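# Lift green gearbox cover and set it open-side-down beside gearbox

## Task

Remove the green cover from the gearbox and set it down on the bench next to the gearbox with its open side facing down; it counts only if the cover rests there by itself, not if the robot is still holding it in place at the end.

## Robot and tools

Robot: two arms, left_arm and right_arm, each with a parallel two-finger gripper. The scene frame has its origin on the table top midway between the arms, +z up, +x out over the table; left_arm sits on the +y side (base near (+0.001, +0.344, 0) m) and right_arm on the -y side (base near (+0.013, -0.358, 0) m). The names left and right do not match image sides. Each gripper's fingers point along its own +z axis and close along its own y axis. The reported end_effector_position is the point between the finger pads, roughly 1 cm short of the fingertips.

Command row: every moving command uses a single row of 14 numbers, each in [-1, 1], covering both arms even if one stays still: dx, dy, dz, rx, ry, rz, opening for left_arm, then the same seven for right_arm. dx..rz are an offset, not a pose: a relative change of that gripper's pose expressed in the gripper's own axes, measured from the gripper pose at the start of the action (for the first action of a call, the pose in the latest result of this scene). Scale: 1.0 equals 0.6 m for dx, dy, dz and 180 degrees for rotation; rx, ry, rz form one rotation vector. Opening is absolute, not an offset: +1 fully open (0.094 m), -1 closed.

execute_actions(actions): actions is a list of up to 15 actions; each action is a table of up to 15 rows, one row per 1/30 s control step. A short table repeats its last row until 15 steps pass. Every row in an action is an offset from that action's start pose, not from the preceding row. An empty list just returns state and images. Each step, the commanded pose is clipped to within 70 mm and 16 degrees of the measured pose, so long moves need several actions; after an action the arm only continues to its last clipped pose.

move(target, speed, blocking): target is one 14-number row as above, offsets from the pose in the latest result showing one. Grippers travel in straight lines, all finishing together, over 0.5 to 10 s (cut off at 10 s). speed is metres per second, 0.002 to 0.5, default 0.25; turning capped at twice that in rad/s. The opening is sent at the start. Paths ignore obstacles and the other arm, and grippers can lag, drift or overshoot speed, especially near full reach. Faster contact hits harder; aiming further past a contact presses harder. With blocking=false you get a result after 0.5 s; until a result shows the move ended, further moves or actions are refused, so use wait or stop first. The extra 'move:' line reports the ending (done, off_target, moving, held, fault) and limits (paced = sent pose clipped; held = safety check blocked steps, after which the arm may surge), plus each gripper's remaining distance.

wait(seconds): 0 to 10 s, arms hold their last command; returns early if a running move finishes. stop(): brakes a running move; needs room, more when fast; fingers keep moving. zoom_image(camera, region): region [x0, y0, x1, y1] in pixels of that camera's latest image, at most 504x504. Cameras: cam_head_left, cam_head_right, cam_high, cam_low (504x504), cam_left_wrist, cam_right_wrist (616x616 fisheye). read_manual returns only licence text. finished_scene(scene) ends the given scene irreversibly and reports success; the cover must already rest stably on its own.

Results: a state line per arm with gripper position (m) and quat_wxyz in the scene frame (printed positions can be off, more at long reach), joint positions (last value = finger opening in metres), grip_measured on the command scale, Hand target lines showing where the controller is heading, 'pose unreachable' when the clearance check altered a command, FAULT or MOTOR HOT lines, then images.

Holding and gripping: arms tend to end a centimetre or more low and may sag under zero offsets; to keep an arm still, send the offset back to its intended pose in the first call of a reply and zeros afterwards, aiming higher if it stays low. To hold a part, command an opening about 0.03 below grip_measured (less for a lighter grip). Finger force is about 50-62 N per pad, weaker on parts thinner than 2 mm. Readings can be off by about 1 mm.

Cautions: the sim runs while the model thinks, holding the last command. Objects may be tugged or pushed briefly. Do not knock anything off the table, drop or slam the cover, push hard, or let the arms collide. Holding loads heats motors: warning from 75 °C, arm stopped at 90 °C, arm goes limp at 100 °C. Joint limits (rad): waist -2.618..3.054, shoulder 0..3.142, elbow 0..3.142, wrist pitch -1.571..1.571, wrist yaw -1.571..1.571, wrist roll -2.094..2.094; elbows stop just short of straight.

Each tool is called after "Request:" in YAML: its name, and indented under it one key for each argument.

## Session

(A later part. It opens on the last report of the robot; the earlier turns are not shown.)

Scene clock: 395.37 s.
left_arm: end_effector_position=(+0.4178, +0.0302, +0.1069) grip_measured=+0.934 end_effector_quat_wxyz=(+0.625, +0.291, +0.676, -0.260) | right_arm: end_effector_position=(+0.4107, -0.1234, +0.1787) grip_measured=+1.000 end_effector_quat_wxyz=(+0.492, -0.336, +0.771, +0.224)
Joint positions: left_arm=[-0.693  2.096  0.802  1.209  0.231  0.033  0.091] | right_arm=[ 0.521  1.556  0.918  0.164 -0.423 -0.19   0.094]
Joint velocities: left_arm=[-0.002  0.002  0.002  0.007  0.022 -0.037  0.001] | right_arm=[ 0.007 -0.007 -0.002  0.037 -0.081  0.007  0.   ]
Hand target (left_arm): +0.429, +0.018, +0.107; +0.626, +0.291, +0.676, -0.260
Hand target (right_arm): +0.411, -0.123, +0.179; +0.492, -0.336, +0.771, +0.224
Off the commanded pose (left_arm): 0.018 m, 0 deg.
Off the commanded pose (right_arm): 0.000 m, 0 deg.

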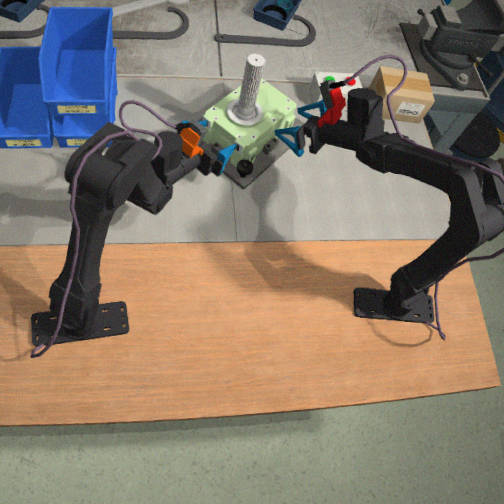

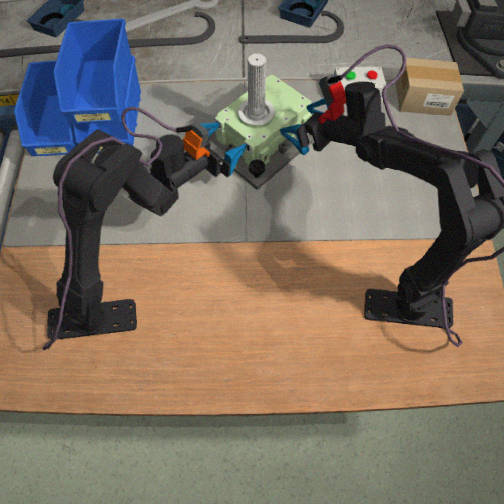

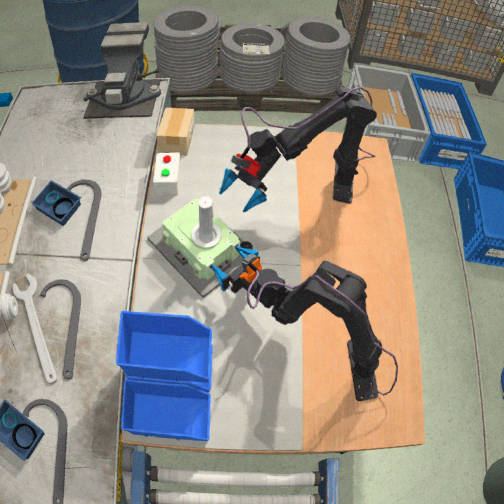

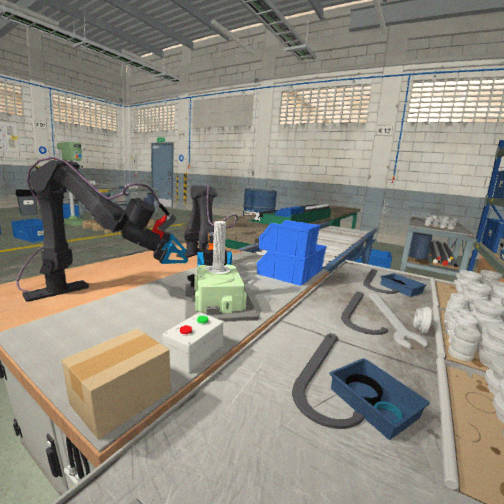

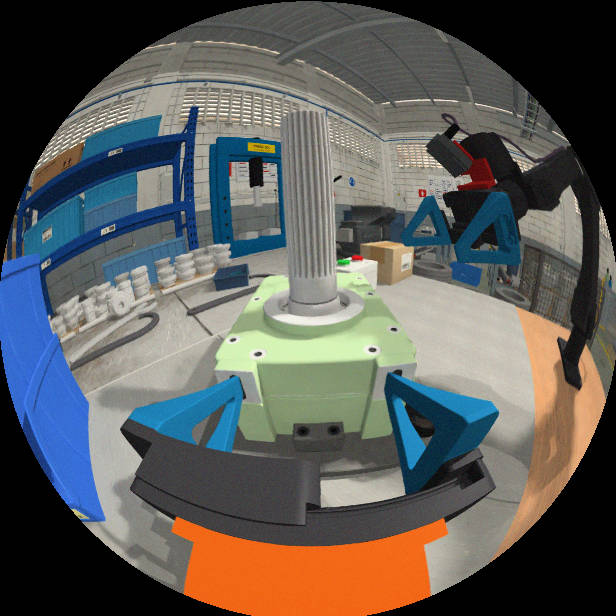

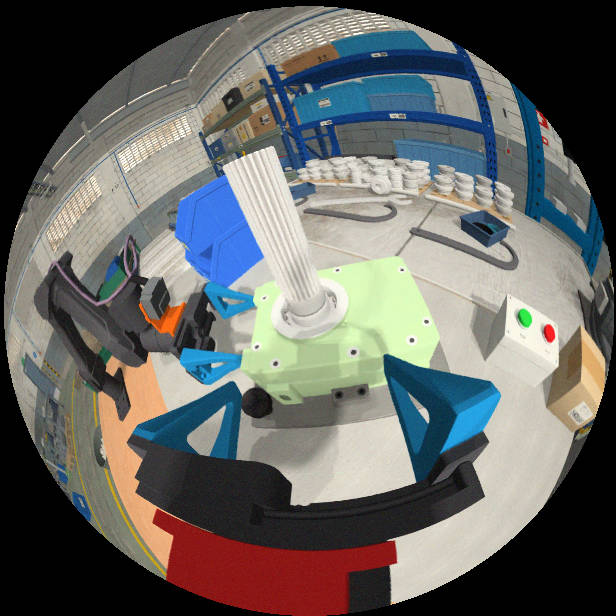

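Request:
execute_actions:
  actions:
    - [[-0.003,0,0.035,0,0,0,0.90,0,0,0,0,0,0,1]]
    - [[-0.003,0,0.035,0,0,0,0.87,0,0,0,0,0,0,1]]

Request:
zoom_image:
  camera: "cam_left_wrist"
  region: [200, 330, 440, 470]

Scene clock: 396.93 s.
left_arm: end_effector_position=(+0.4180, +0.0301, +0.1065) grip_measured=+0.874 end_effector_quat_wxyz=(+0.625, +0.291, +0.676, -0.259) | right_arm: end_effector_position=(+0.4107, -0.1234, +0.1787) grip_measured=+1.000 end_effector_quat_wxyz=(+0.492, -0.336, +0.771, +0.224)
Joint positions: left_arm=[-0.693  2.097  0.802  1.208  0.231  0.033  0.088] | right_arm=[ 0.521  1.556  0.918  0.164 -0.423 -0.19   0.094]
Joint velocities: left_arm=[-0.002  0.002 -0.012 -0.051  0.022 -0.007 -0.001] | right_arm=[-0.002  0.002  0.012  0.051 -0.066 -0.081  0.   ]
Hand target (left_arm): +0.430, +0.016, +0.107; +0.625, +0.291, +0.676, -0.260
Hand target (right_arm): +0.411, -0.123, +0.179; +0.492, -0.336, +0.771, +0.224
Off the commanded pose (left_arm): 0.021 m, 0 deg.
Off the commanded pose (right_arm): 0.000 m, 0 deg.

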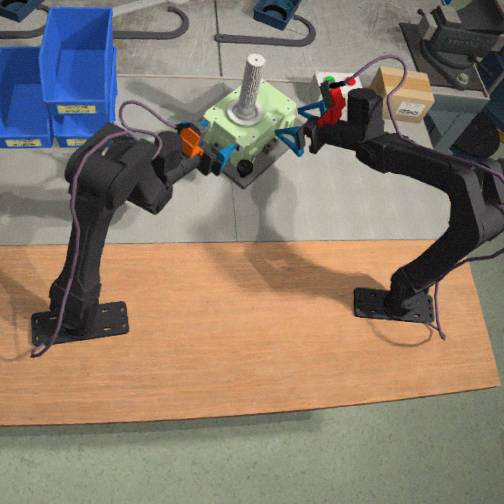

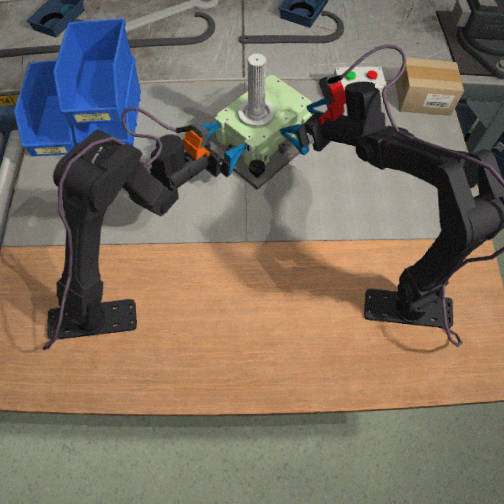

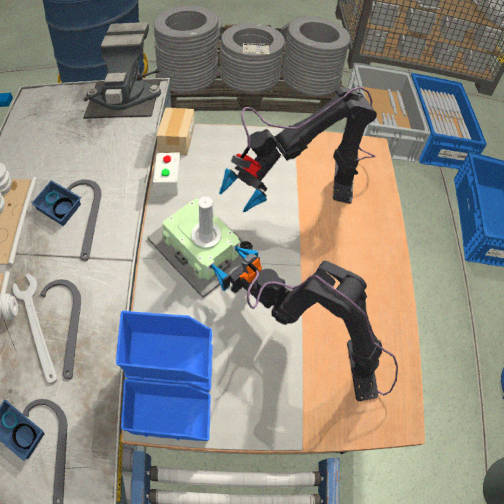

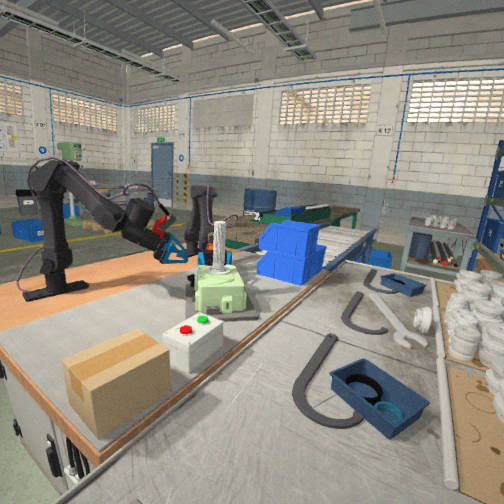

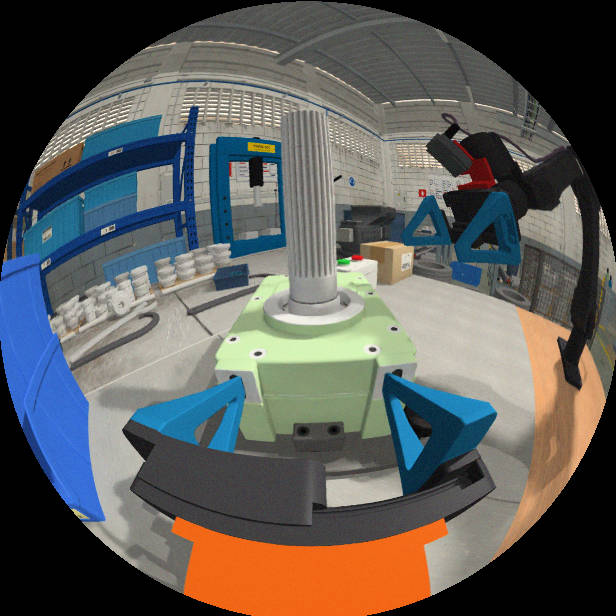

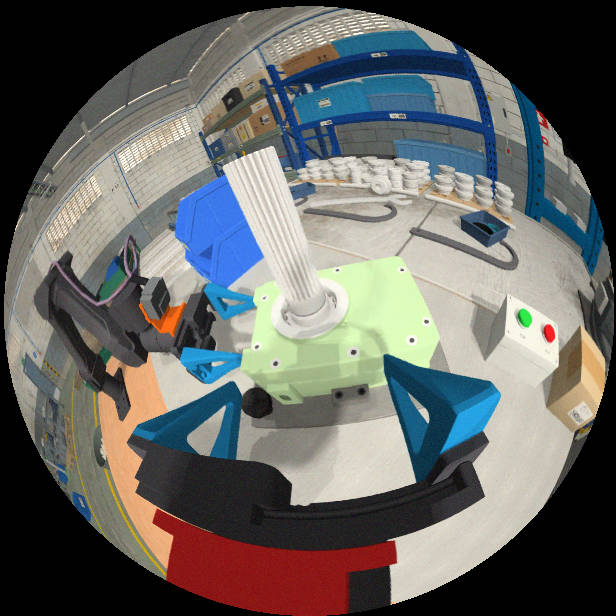

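Region (200, 330, 440, 470) of cam_left_wrist's 616x616 image, scaled by 2.100, with more detail than that image has; it fills the top 294 rows of this view, and the rest is white.

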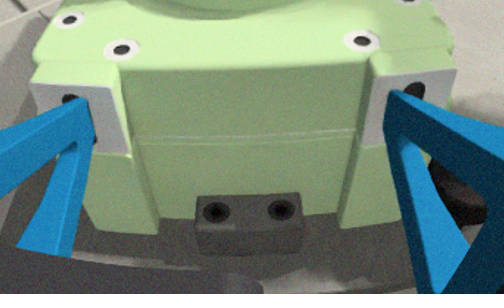

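Request:
move:
  target: [-0.0709,-0.0012,-0.0363,0.0031,0.312,-0.0033,-0.2,0,0,0,0,0,0,1]
  speed: 0.2

Scene clock: 419.10 s.
left_arm: end_effector_position=(+0.4088, +0.0448, +0.1509) grip_measured=-0.198 end_effector_quat_wxyz=(+0.239, +0.371, +0.892, -0.097) | right_arm: end_effector_position=(+0.4107, -0.1234, +0.1787) grip_measured=+1.000 end_effector_quat_wxyz=(+0.492, -0.336, +0.771, +0.224)
Joint positions: left_arm=[-0.728  2.006  1.8   -0.849  0.088  0.162  0.038] | right_arm=[ 0.521  1.556  0.918  0.164 -0.423 -0.19   0.094]
Joint velocities: left_arm=[ 0.007 -0.017 -0.022 -0.081 -0.007 -0.007 -0.   ] | right_arm=[-0.027  0.002  0.012  0.007  0.007  0.037  0.   ]
Hand target (left_arm): +0.406, +0.041, +0.149; +0.232, +0.379, +0.891, -0.094
Hand target (right_arm): +0.411, -0.123, +0.179; +0.492, -0.336, +0.771, +0.224
Off the commanded pose (left_arm): 0.005 m, 1 deg.
Off the commanded pose (right_arm): 0.000 m, 0 deg.
move: done

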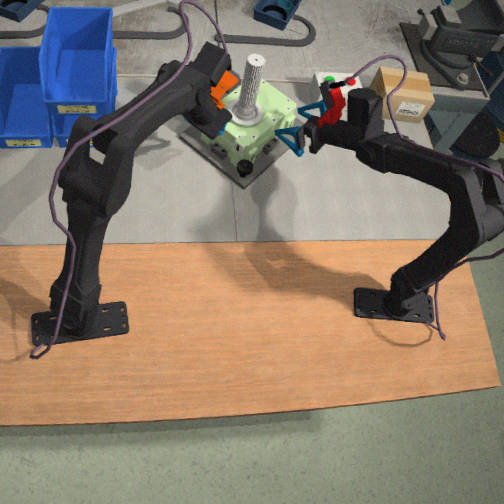

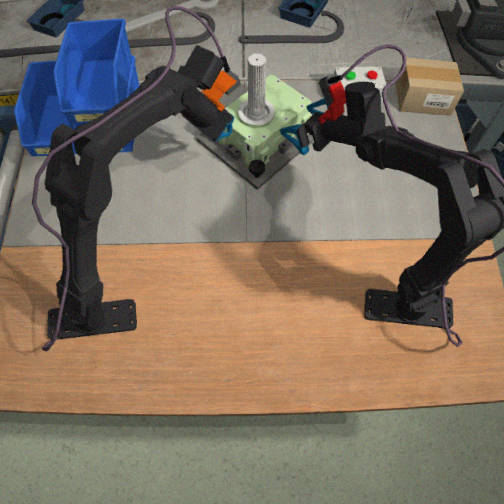

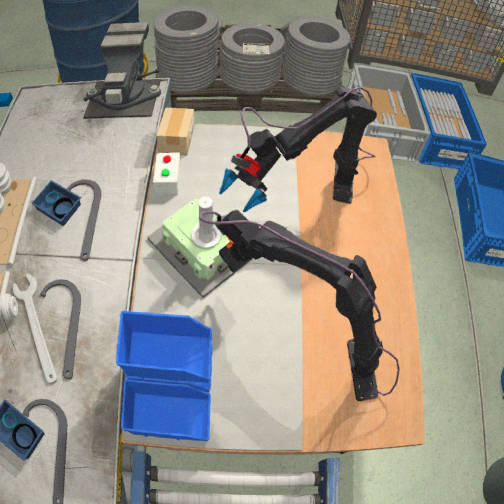

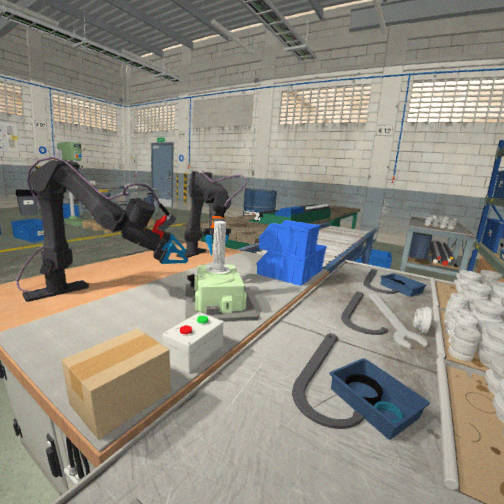

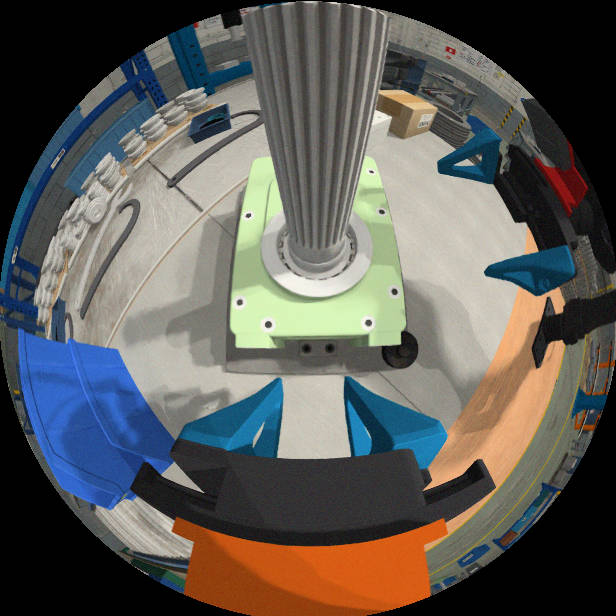

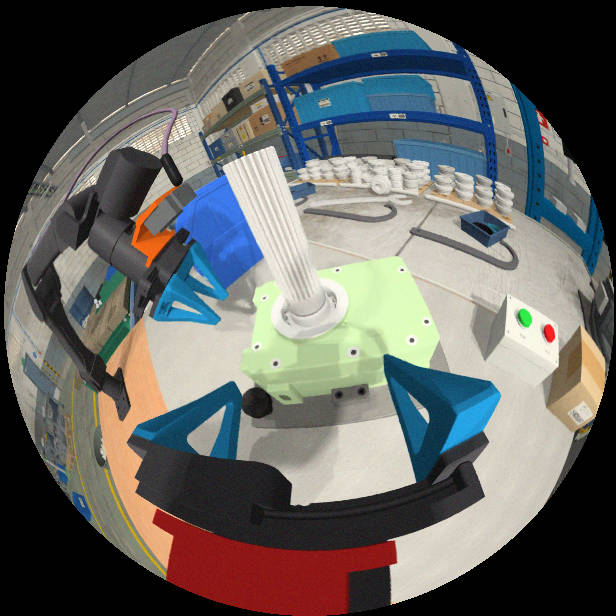

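Request:
zoom_image:
  camera: "cam_left_wrist"
  region: [210, 140, 430, 380]

Region (210, 140, 430, 380) of cam_left_wrist's 616x616 image, scaled by 2.100, with more detail than that image has; it fills the left 462 columns of this view, and the rest is white.

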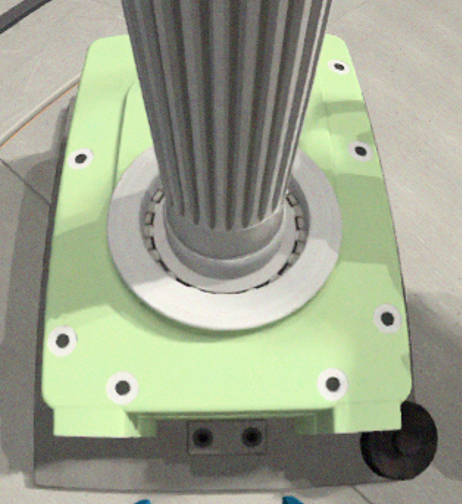

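Request:
move:
  target: [0.0033,-0.0092,0.078,0.0036,0.0049,0.0037,-0.2,0,0,0,0,0,0,1]
  speed: 0.06

Scene clock: 421.17 s.
left_arm: end_effector_position=(+0.4221, +0.0303, +0.1165) grip_measured=-0.198 end_effector_quat_wxyz=(+0.235, +0.375, +0.891, -0.097) | right_arm: end_effector_position=(+0.4107, -0.1234, +0.1787) grip_measured=+1.000 end_effector_quat_wxyz=(+0.492, -0.336, +0.771, +0.224)
Joint positions: left_arm=[-0.736  2.096  1.8   -0.767  0.087  0.162  0.038] | right_arm=[ 0.521  1.556  0.918  0.164 -0.423 -0.19   0.094]
Joint velocities: left_arm=[-0.002 -0.002  0.002 -0.007  0.037 -0.022  0.   ] | right_arm=[-0.012 -0.007 -0.007 -0.007  0.022 -0.066  0.   ]
Hand target (left_arm): +0.420, +0.026, +0.109; +0.231, +0.378, +0.891, -0.098
Hand target (right_arm): +0.411, -0.123, +0.179; +0.492, -0.336, +0.771, +0.224
Off the commanded pose (left_arm): 0.009 m, 1 deg.
Off the commanded pose (right_arm): 0.000 m, 0 deg.
move: done

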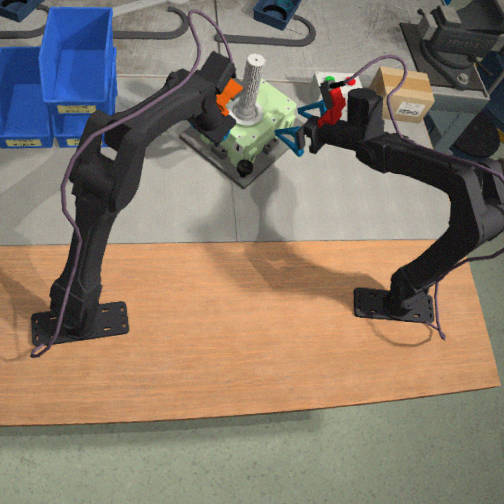

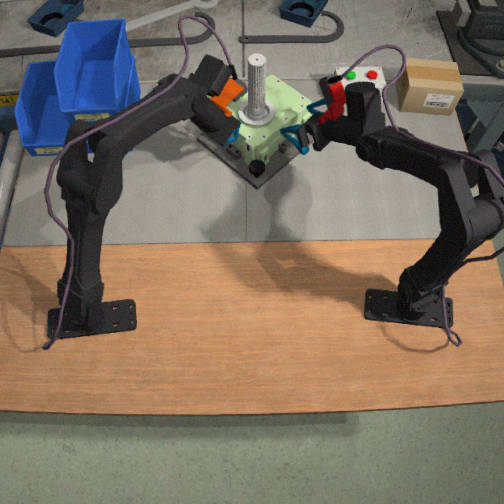

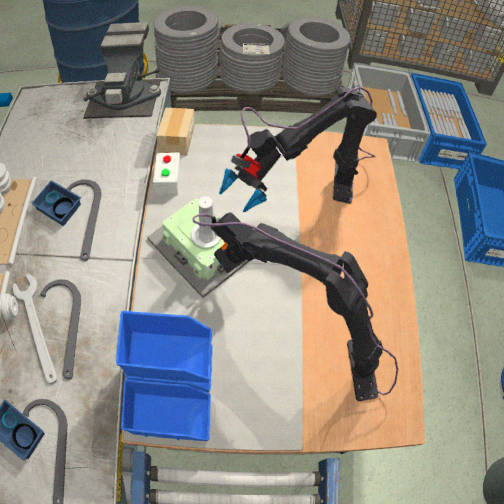

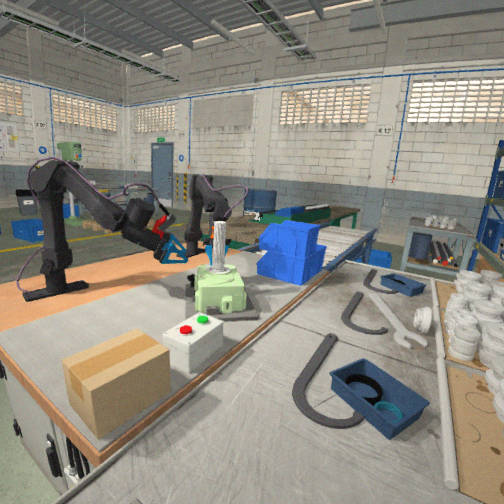

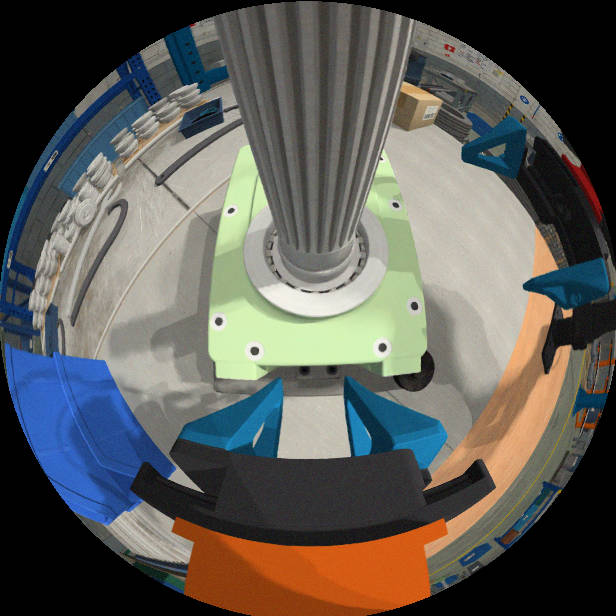

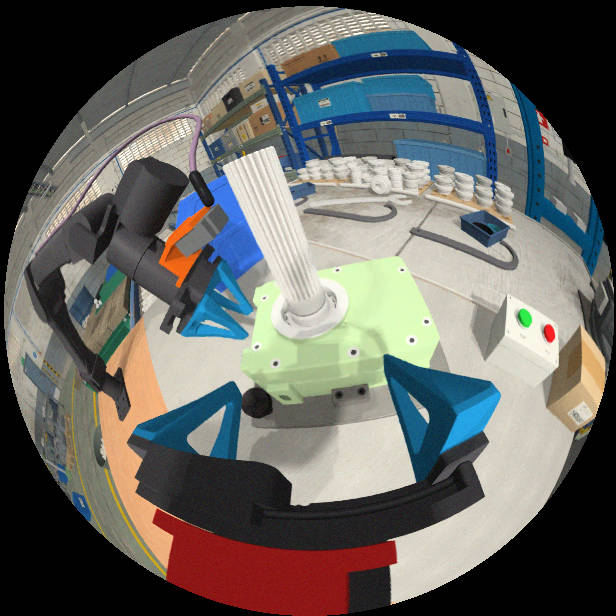

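Request:
execute_actions:
  actions:
    - [[0.0066,-0.0135,0.0278,0,0.002,0,-0.2,0,0,0,0,0,0,1]]

Scene clock: 422.00 s.
left_arm: end_effector_position=(+0.4224, +0.0237, +0.1149) grip_measured=-0.198 end_effector_quat_wxyz=(+0.244, +0.374, +0.889, -0.100) | right_arm: end_effector_position=(+0.4107, -0.1234, +0.1787) grip_measured=+1.000 end_effector_quat_wxyz=(+0.492, -0.336, +0.771, +0.224)
Joint positions: left_arm=[-0.748  2.096  1.783 -0.73   0.083  0.151  0.038] | right_arm=[ 0.521  1.556  0.918  0.164 -0.423 -0.19   0.094]
Joint velocities: left_arm=[-0.002 -0.022 -0.032 -0.007  0.037 -0.022  0.   ] | right_arm=[-0.007 -0.012 -0.012 -0.022 -0.037 -0.022  0.   ]
Hand target (left_arm): +0.419, +0.022, +0.100; +0.232, +0.375, +0.892, -0.096
Hand target (right_arm): +0.411, -0.123, +0.179; +0.492, -0.336, +0.771, +0.224
Off the commanded pose (left_arm): 0.015 m, 1 deg.
Off the commanded pose (right_arm): 0.000 m, 0 deg.

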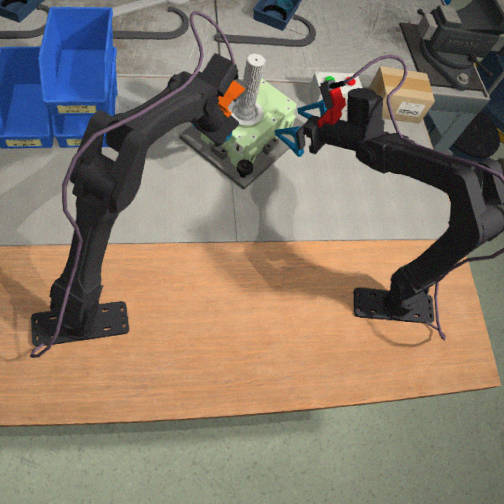

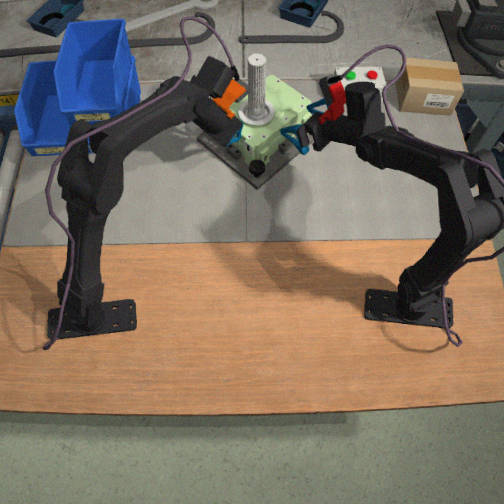

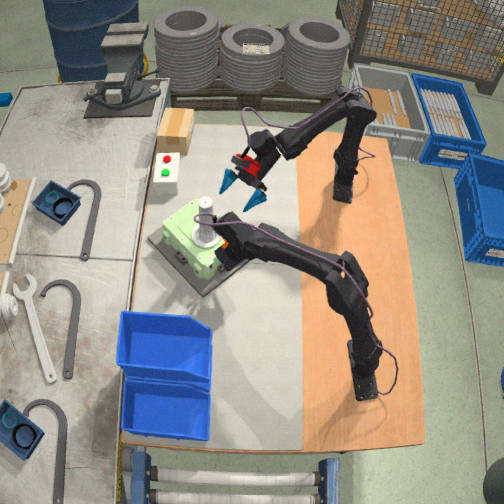

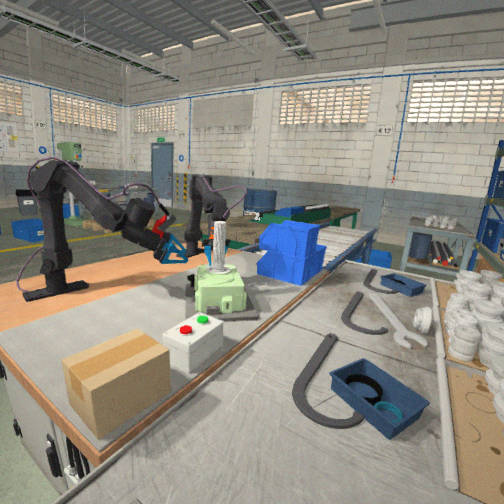

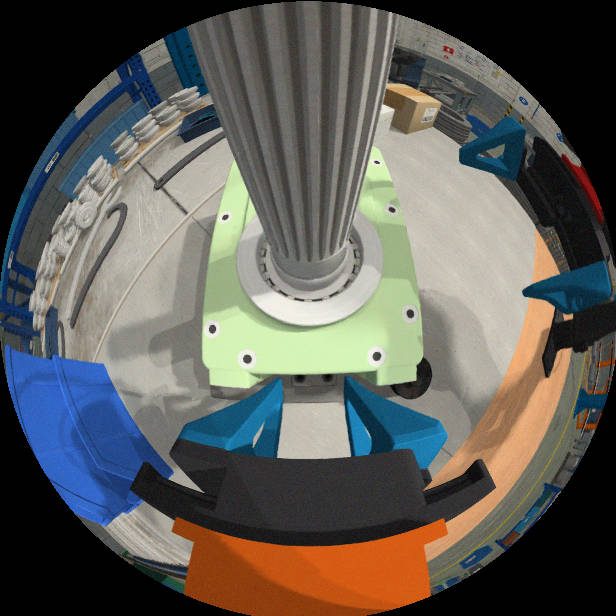

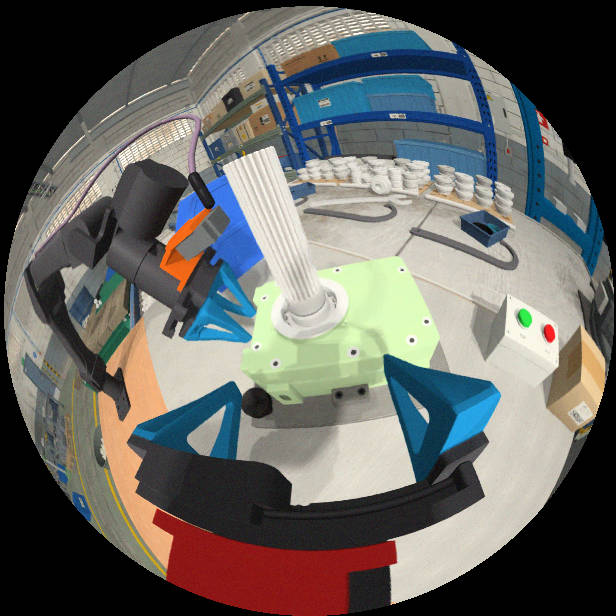

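Request:
execute_actions:
  actions:
    - [[0.0286,0,0.0508,0,0.006,0,-0.2,0,0,0,0,0,0,1],[0.0286,0,0.0508,0,0.006,0,-0.2,0,0,0,0,0,0,1],[0.0286,0,0.0508,0,0.006,0,-0.2,0,0,0,0,0,0,1],[0.0286,0,0.0508,0,0.006,0,-0.2,0,0,0,0,0,0,1],[0.012,0,0.0150,0,0.006,0,-0.2,0,0,0,0,0,0,1]]

Scene clock: 422.73 s.
left_arm: end_effector_position=(+0.4199, +0.0256, +0.0946) grip_measured=-0.198 end_effector_quat_wxyz=(+0.232, +0.375, +0.892, -0.097) | right_arm: end_effector_position=(+0.4107, -0.1234, +0.1787) grip_measured=+1.000 end_effector_quat_wxyz=(+0.492, -0.336, +0.771, +0.224)
Joint positions: left_arm=[-0.748  2.115  1.745 -0.7    0.082  0.151  0.038] | right_arm=[ 0.521  1.556  0.918  0.164 -0.423 -0.19   0.094]
Joint velocities: left_arm=[-0.007  0.002  0.017  0.051 -0.037  0.007 -0.   ] | right_arm=[-0.007 -0.007 -0.007 -0.007 -0.051  0.007  0.   ]
Hand target (left_arm): +0.421, +0.025, +0.103; +0.236, +0.375, +0.891, -0.096
Hand target (right_arm): +0.411, -0.123, +0.179; +0.492, -0.336, +0.771, +0.224
Off the commanded pose (left_arm): 0.009 m, 1 deg.
Off the commanded pose (right_arm): 0.000 m, 0 deg.

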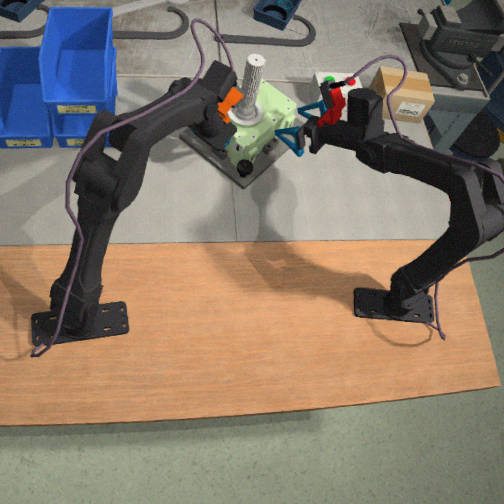

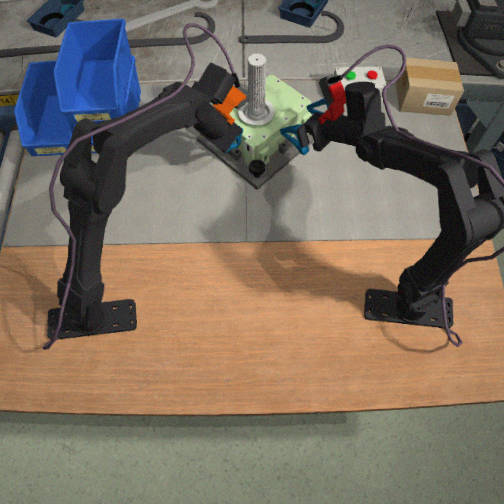

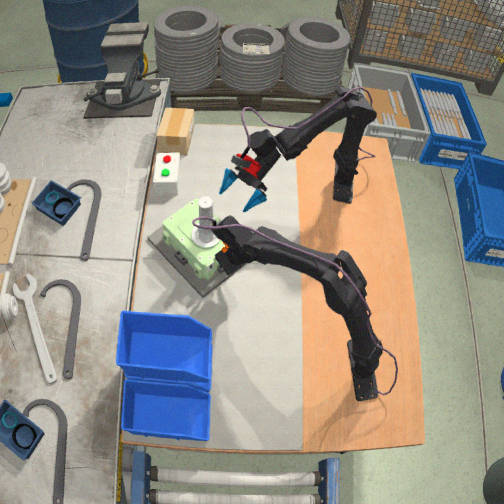

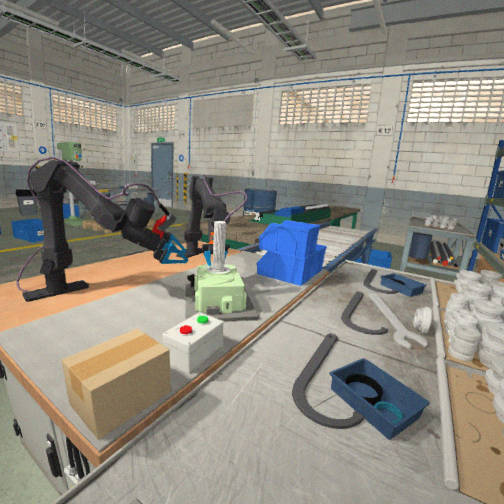

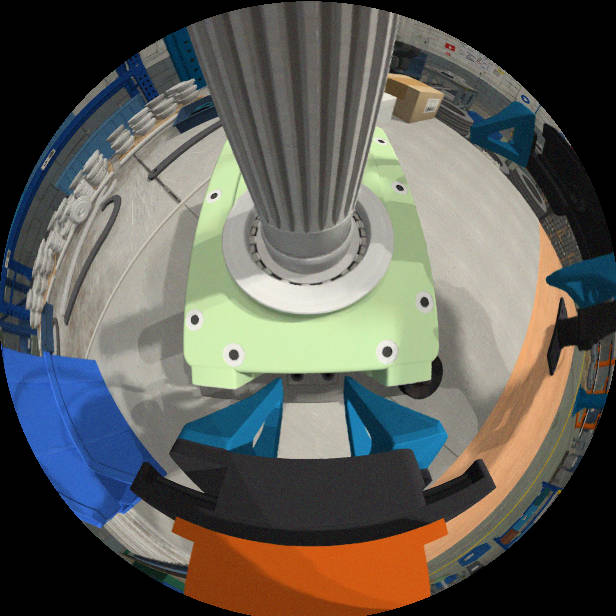

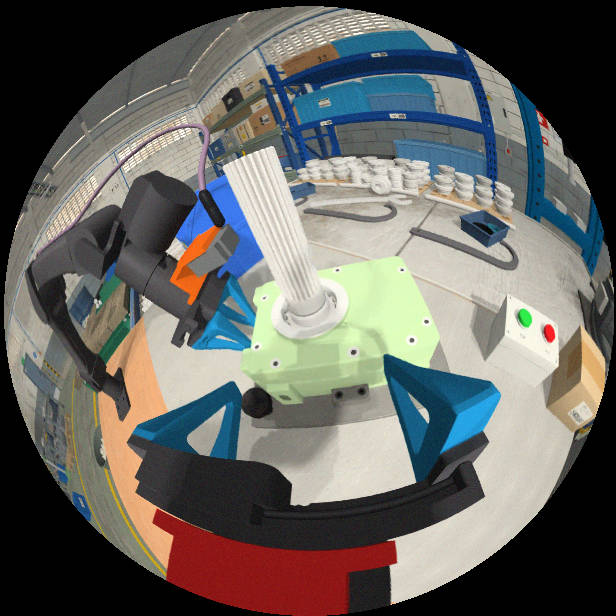

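Request:
execute_actions:
  actions:
    - [[-0.0150,0,-0.0230,0,0,0,-0.2,0,0,0,0,0,0,1]]

Scene clock: 423.43 s.
left_arm: end_effector_position=(+0.4217, +0.0243, +0.1061) grip_measured=-0.198 end_effector_quat_wxyz=(+0.234, +0.375, +0.892, -0.097) | right_arm: end_effector_position=(+0.4107, -0.1234, +0.1787) grip_measured=+1.000 end_effector_quat_wxyz=(+0.492, -0.336, +0.771, +0.224)
Joint positions: left_arm=[-0.748  2.115  1.789 -0.739  0.082  0.151  0.038] | right_arm=[ 0.521  1.556  0.918  0.164 -0.423 -0.19   0.094]
Joint velocities: left_arm=[-0.017  0.012 -0.012  0.007 -0.007 -0.037 -0.002] | right_arm=[ 0.017 -0.002 -0.002 -0.037  0.022  0.037  0.   ]
Hand target (left_arm): +0.421, +0.025, +0.111; +0.232, +0.375, +0.892, -0.097
Hand target (right_arm): +0.411, -0.123, +0.179; +0.492, -0.336, +0.771, +0.224
Off the commanded pose (left_arm): 0.005 m, 0 deg.
Off the commanded pose (right_arm): 0.000 m, 0 deg.

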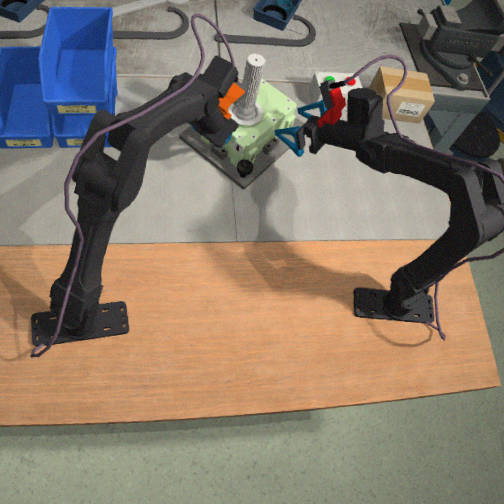

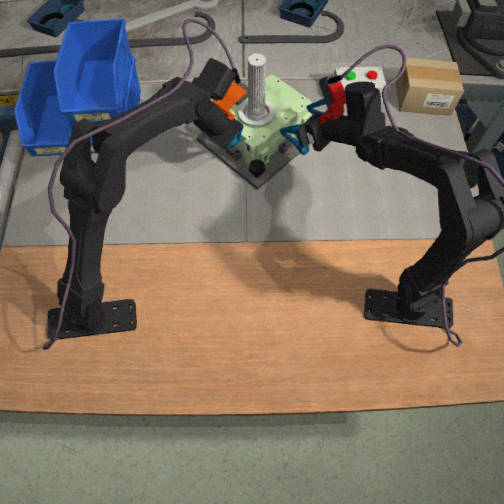

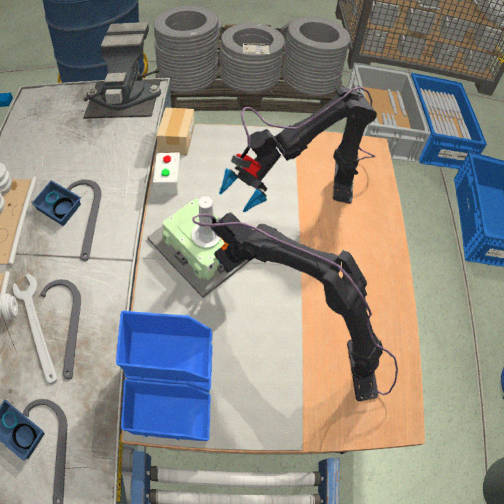

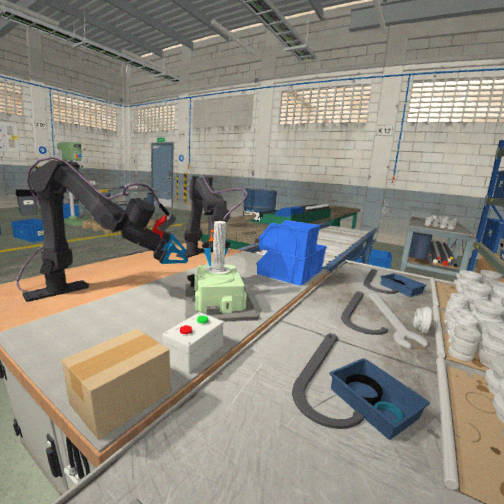

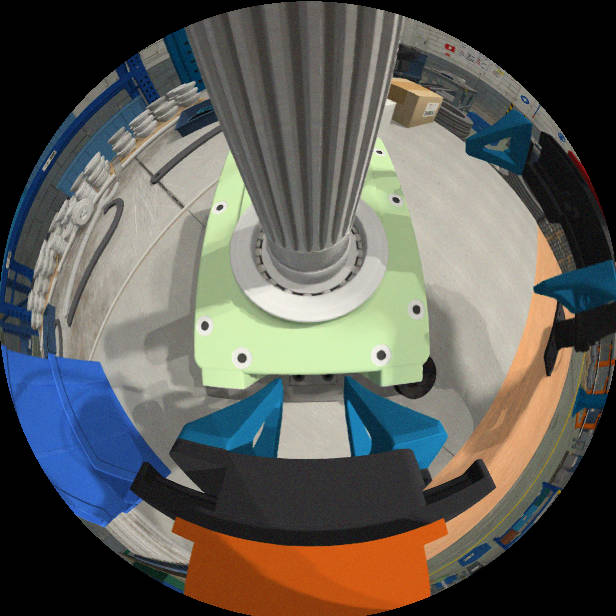

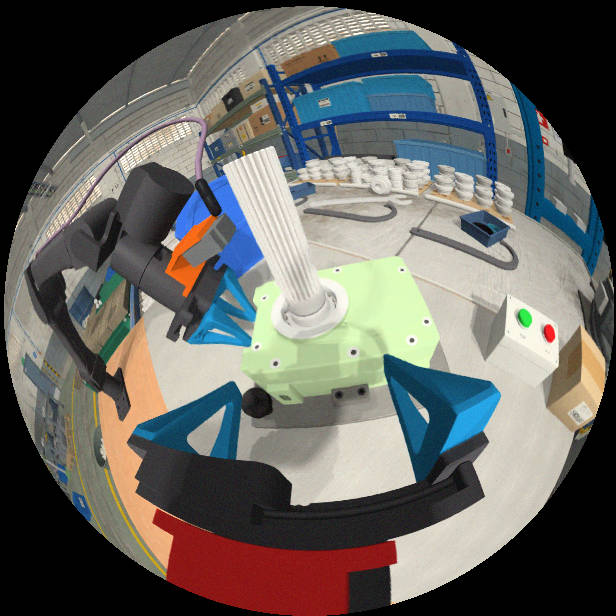

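Request:
execute_actions:
  actions:
    - [[0,0,0.004,0,0,0,0.30,0,0,0,0,0,0,1]]
    - [[0,0,0.004,0,0,0,0.44,0,0,0,0,0,0,1]]

Scene clock: 424.63 s.
left_arm: end_effector_position=(+0.4214, +0.0247, +0.1058) grip_measured=+0.351 end_effector_quat_wxyz=(+0.233, +0.375, +0.892, -0.096) | right_arm: end_effector_position=(+0.4107, -0.1234, +0.1787) grip_measured=+1.000 end_effector_quat_wxyz=(+0.492, -0.336, +0.771, +0.224)
Joint positions: left_arm=[-0.748  2.115  1.789 -0.742  0.081  0.152  0.063] | right_arm=[ 0.521  1.556  0.918  0.164 -0.423 -0.19   0.094]
Joint velocities: left_arm=[ 0.002  0.002 -0.002  0.007 -0.007 -0.066  0.   ] | right_arm=[ 0.007 -0.002  0.017 -0.066 -0.007  0.007  0.   ]
Hand target (left_arm): +0.422, +0.024, +0.104; +0.233, +0.375, +0.892, -0.097
Hand target (right_arm): +0.411, -0.123, +0.179; +0.492, -0.336, +0.771, +0.224
Off the commanded pose (left_arm): 0.002 m, 0 deg.
Off the commanded pose (right_arm): 0.000 m, 0 deg.

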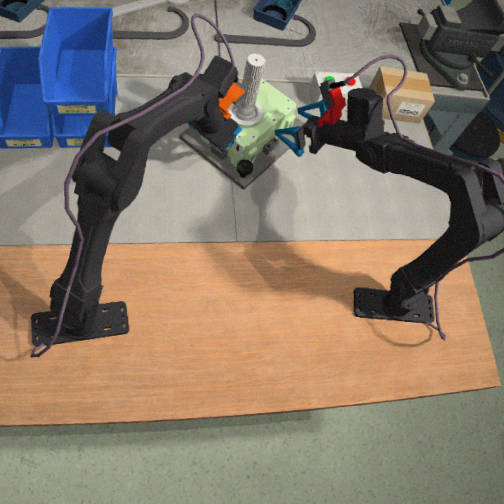

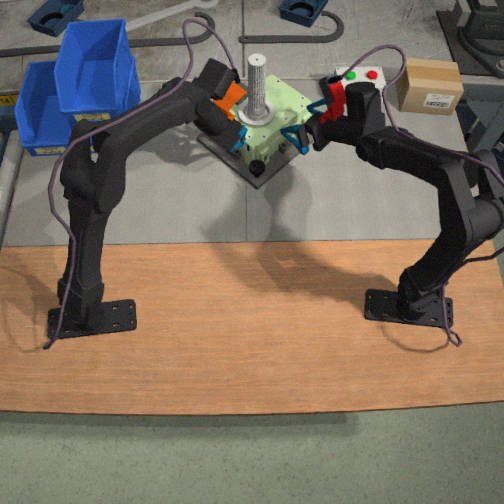

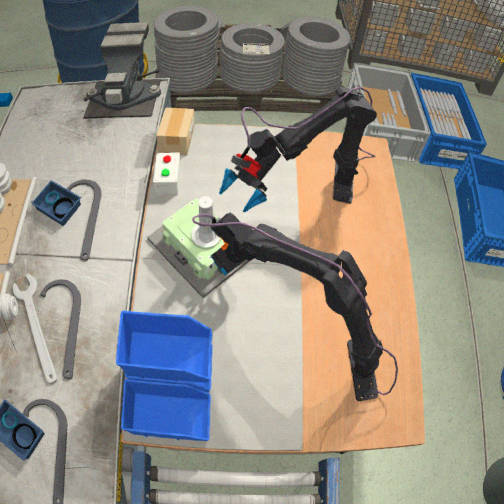

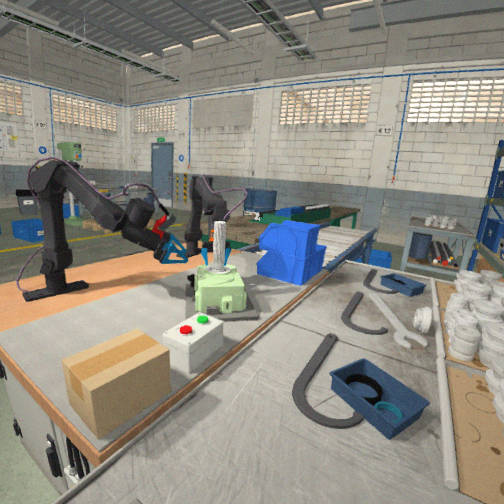

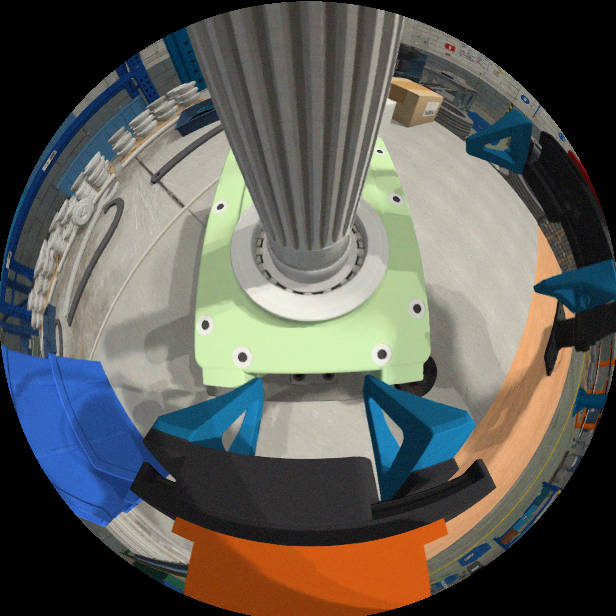

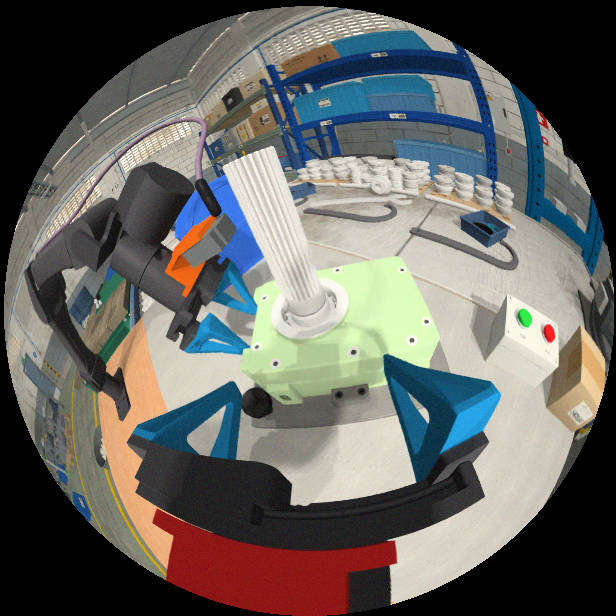

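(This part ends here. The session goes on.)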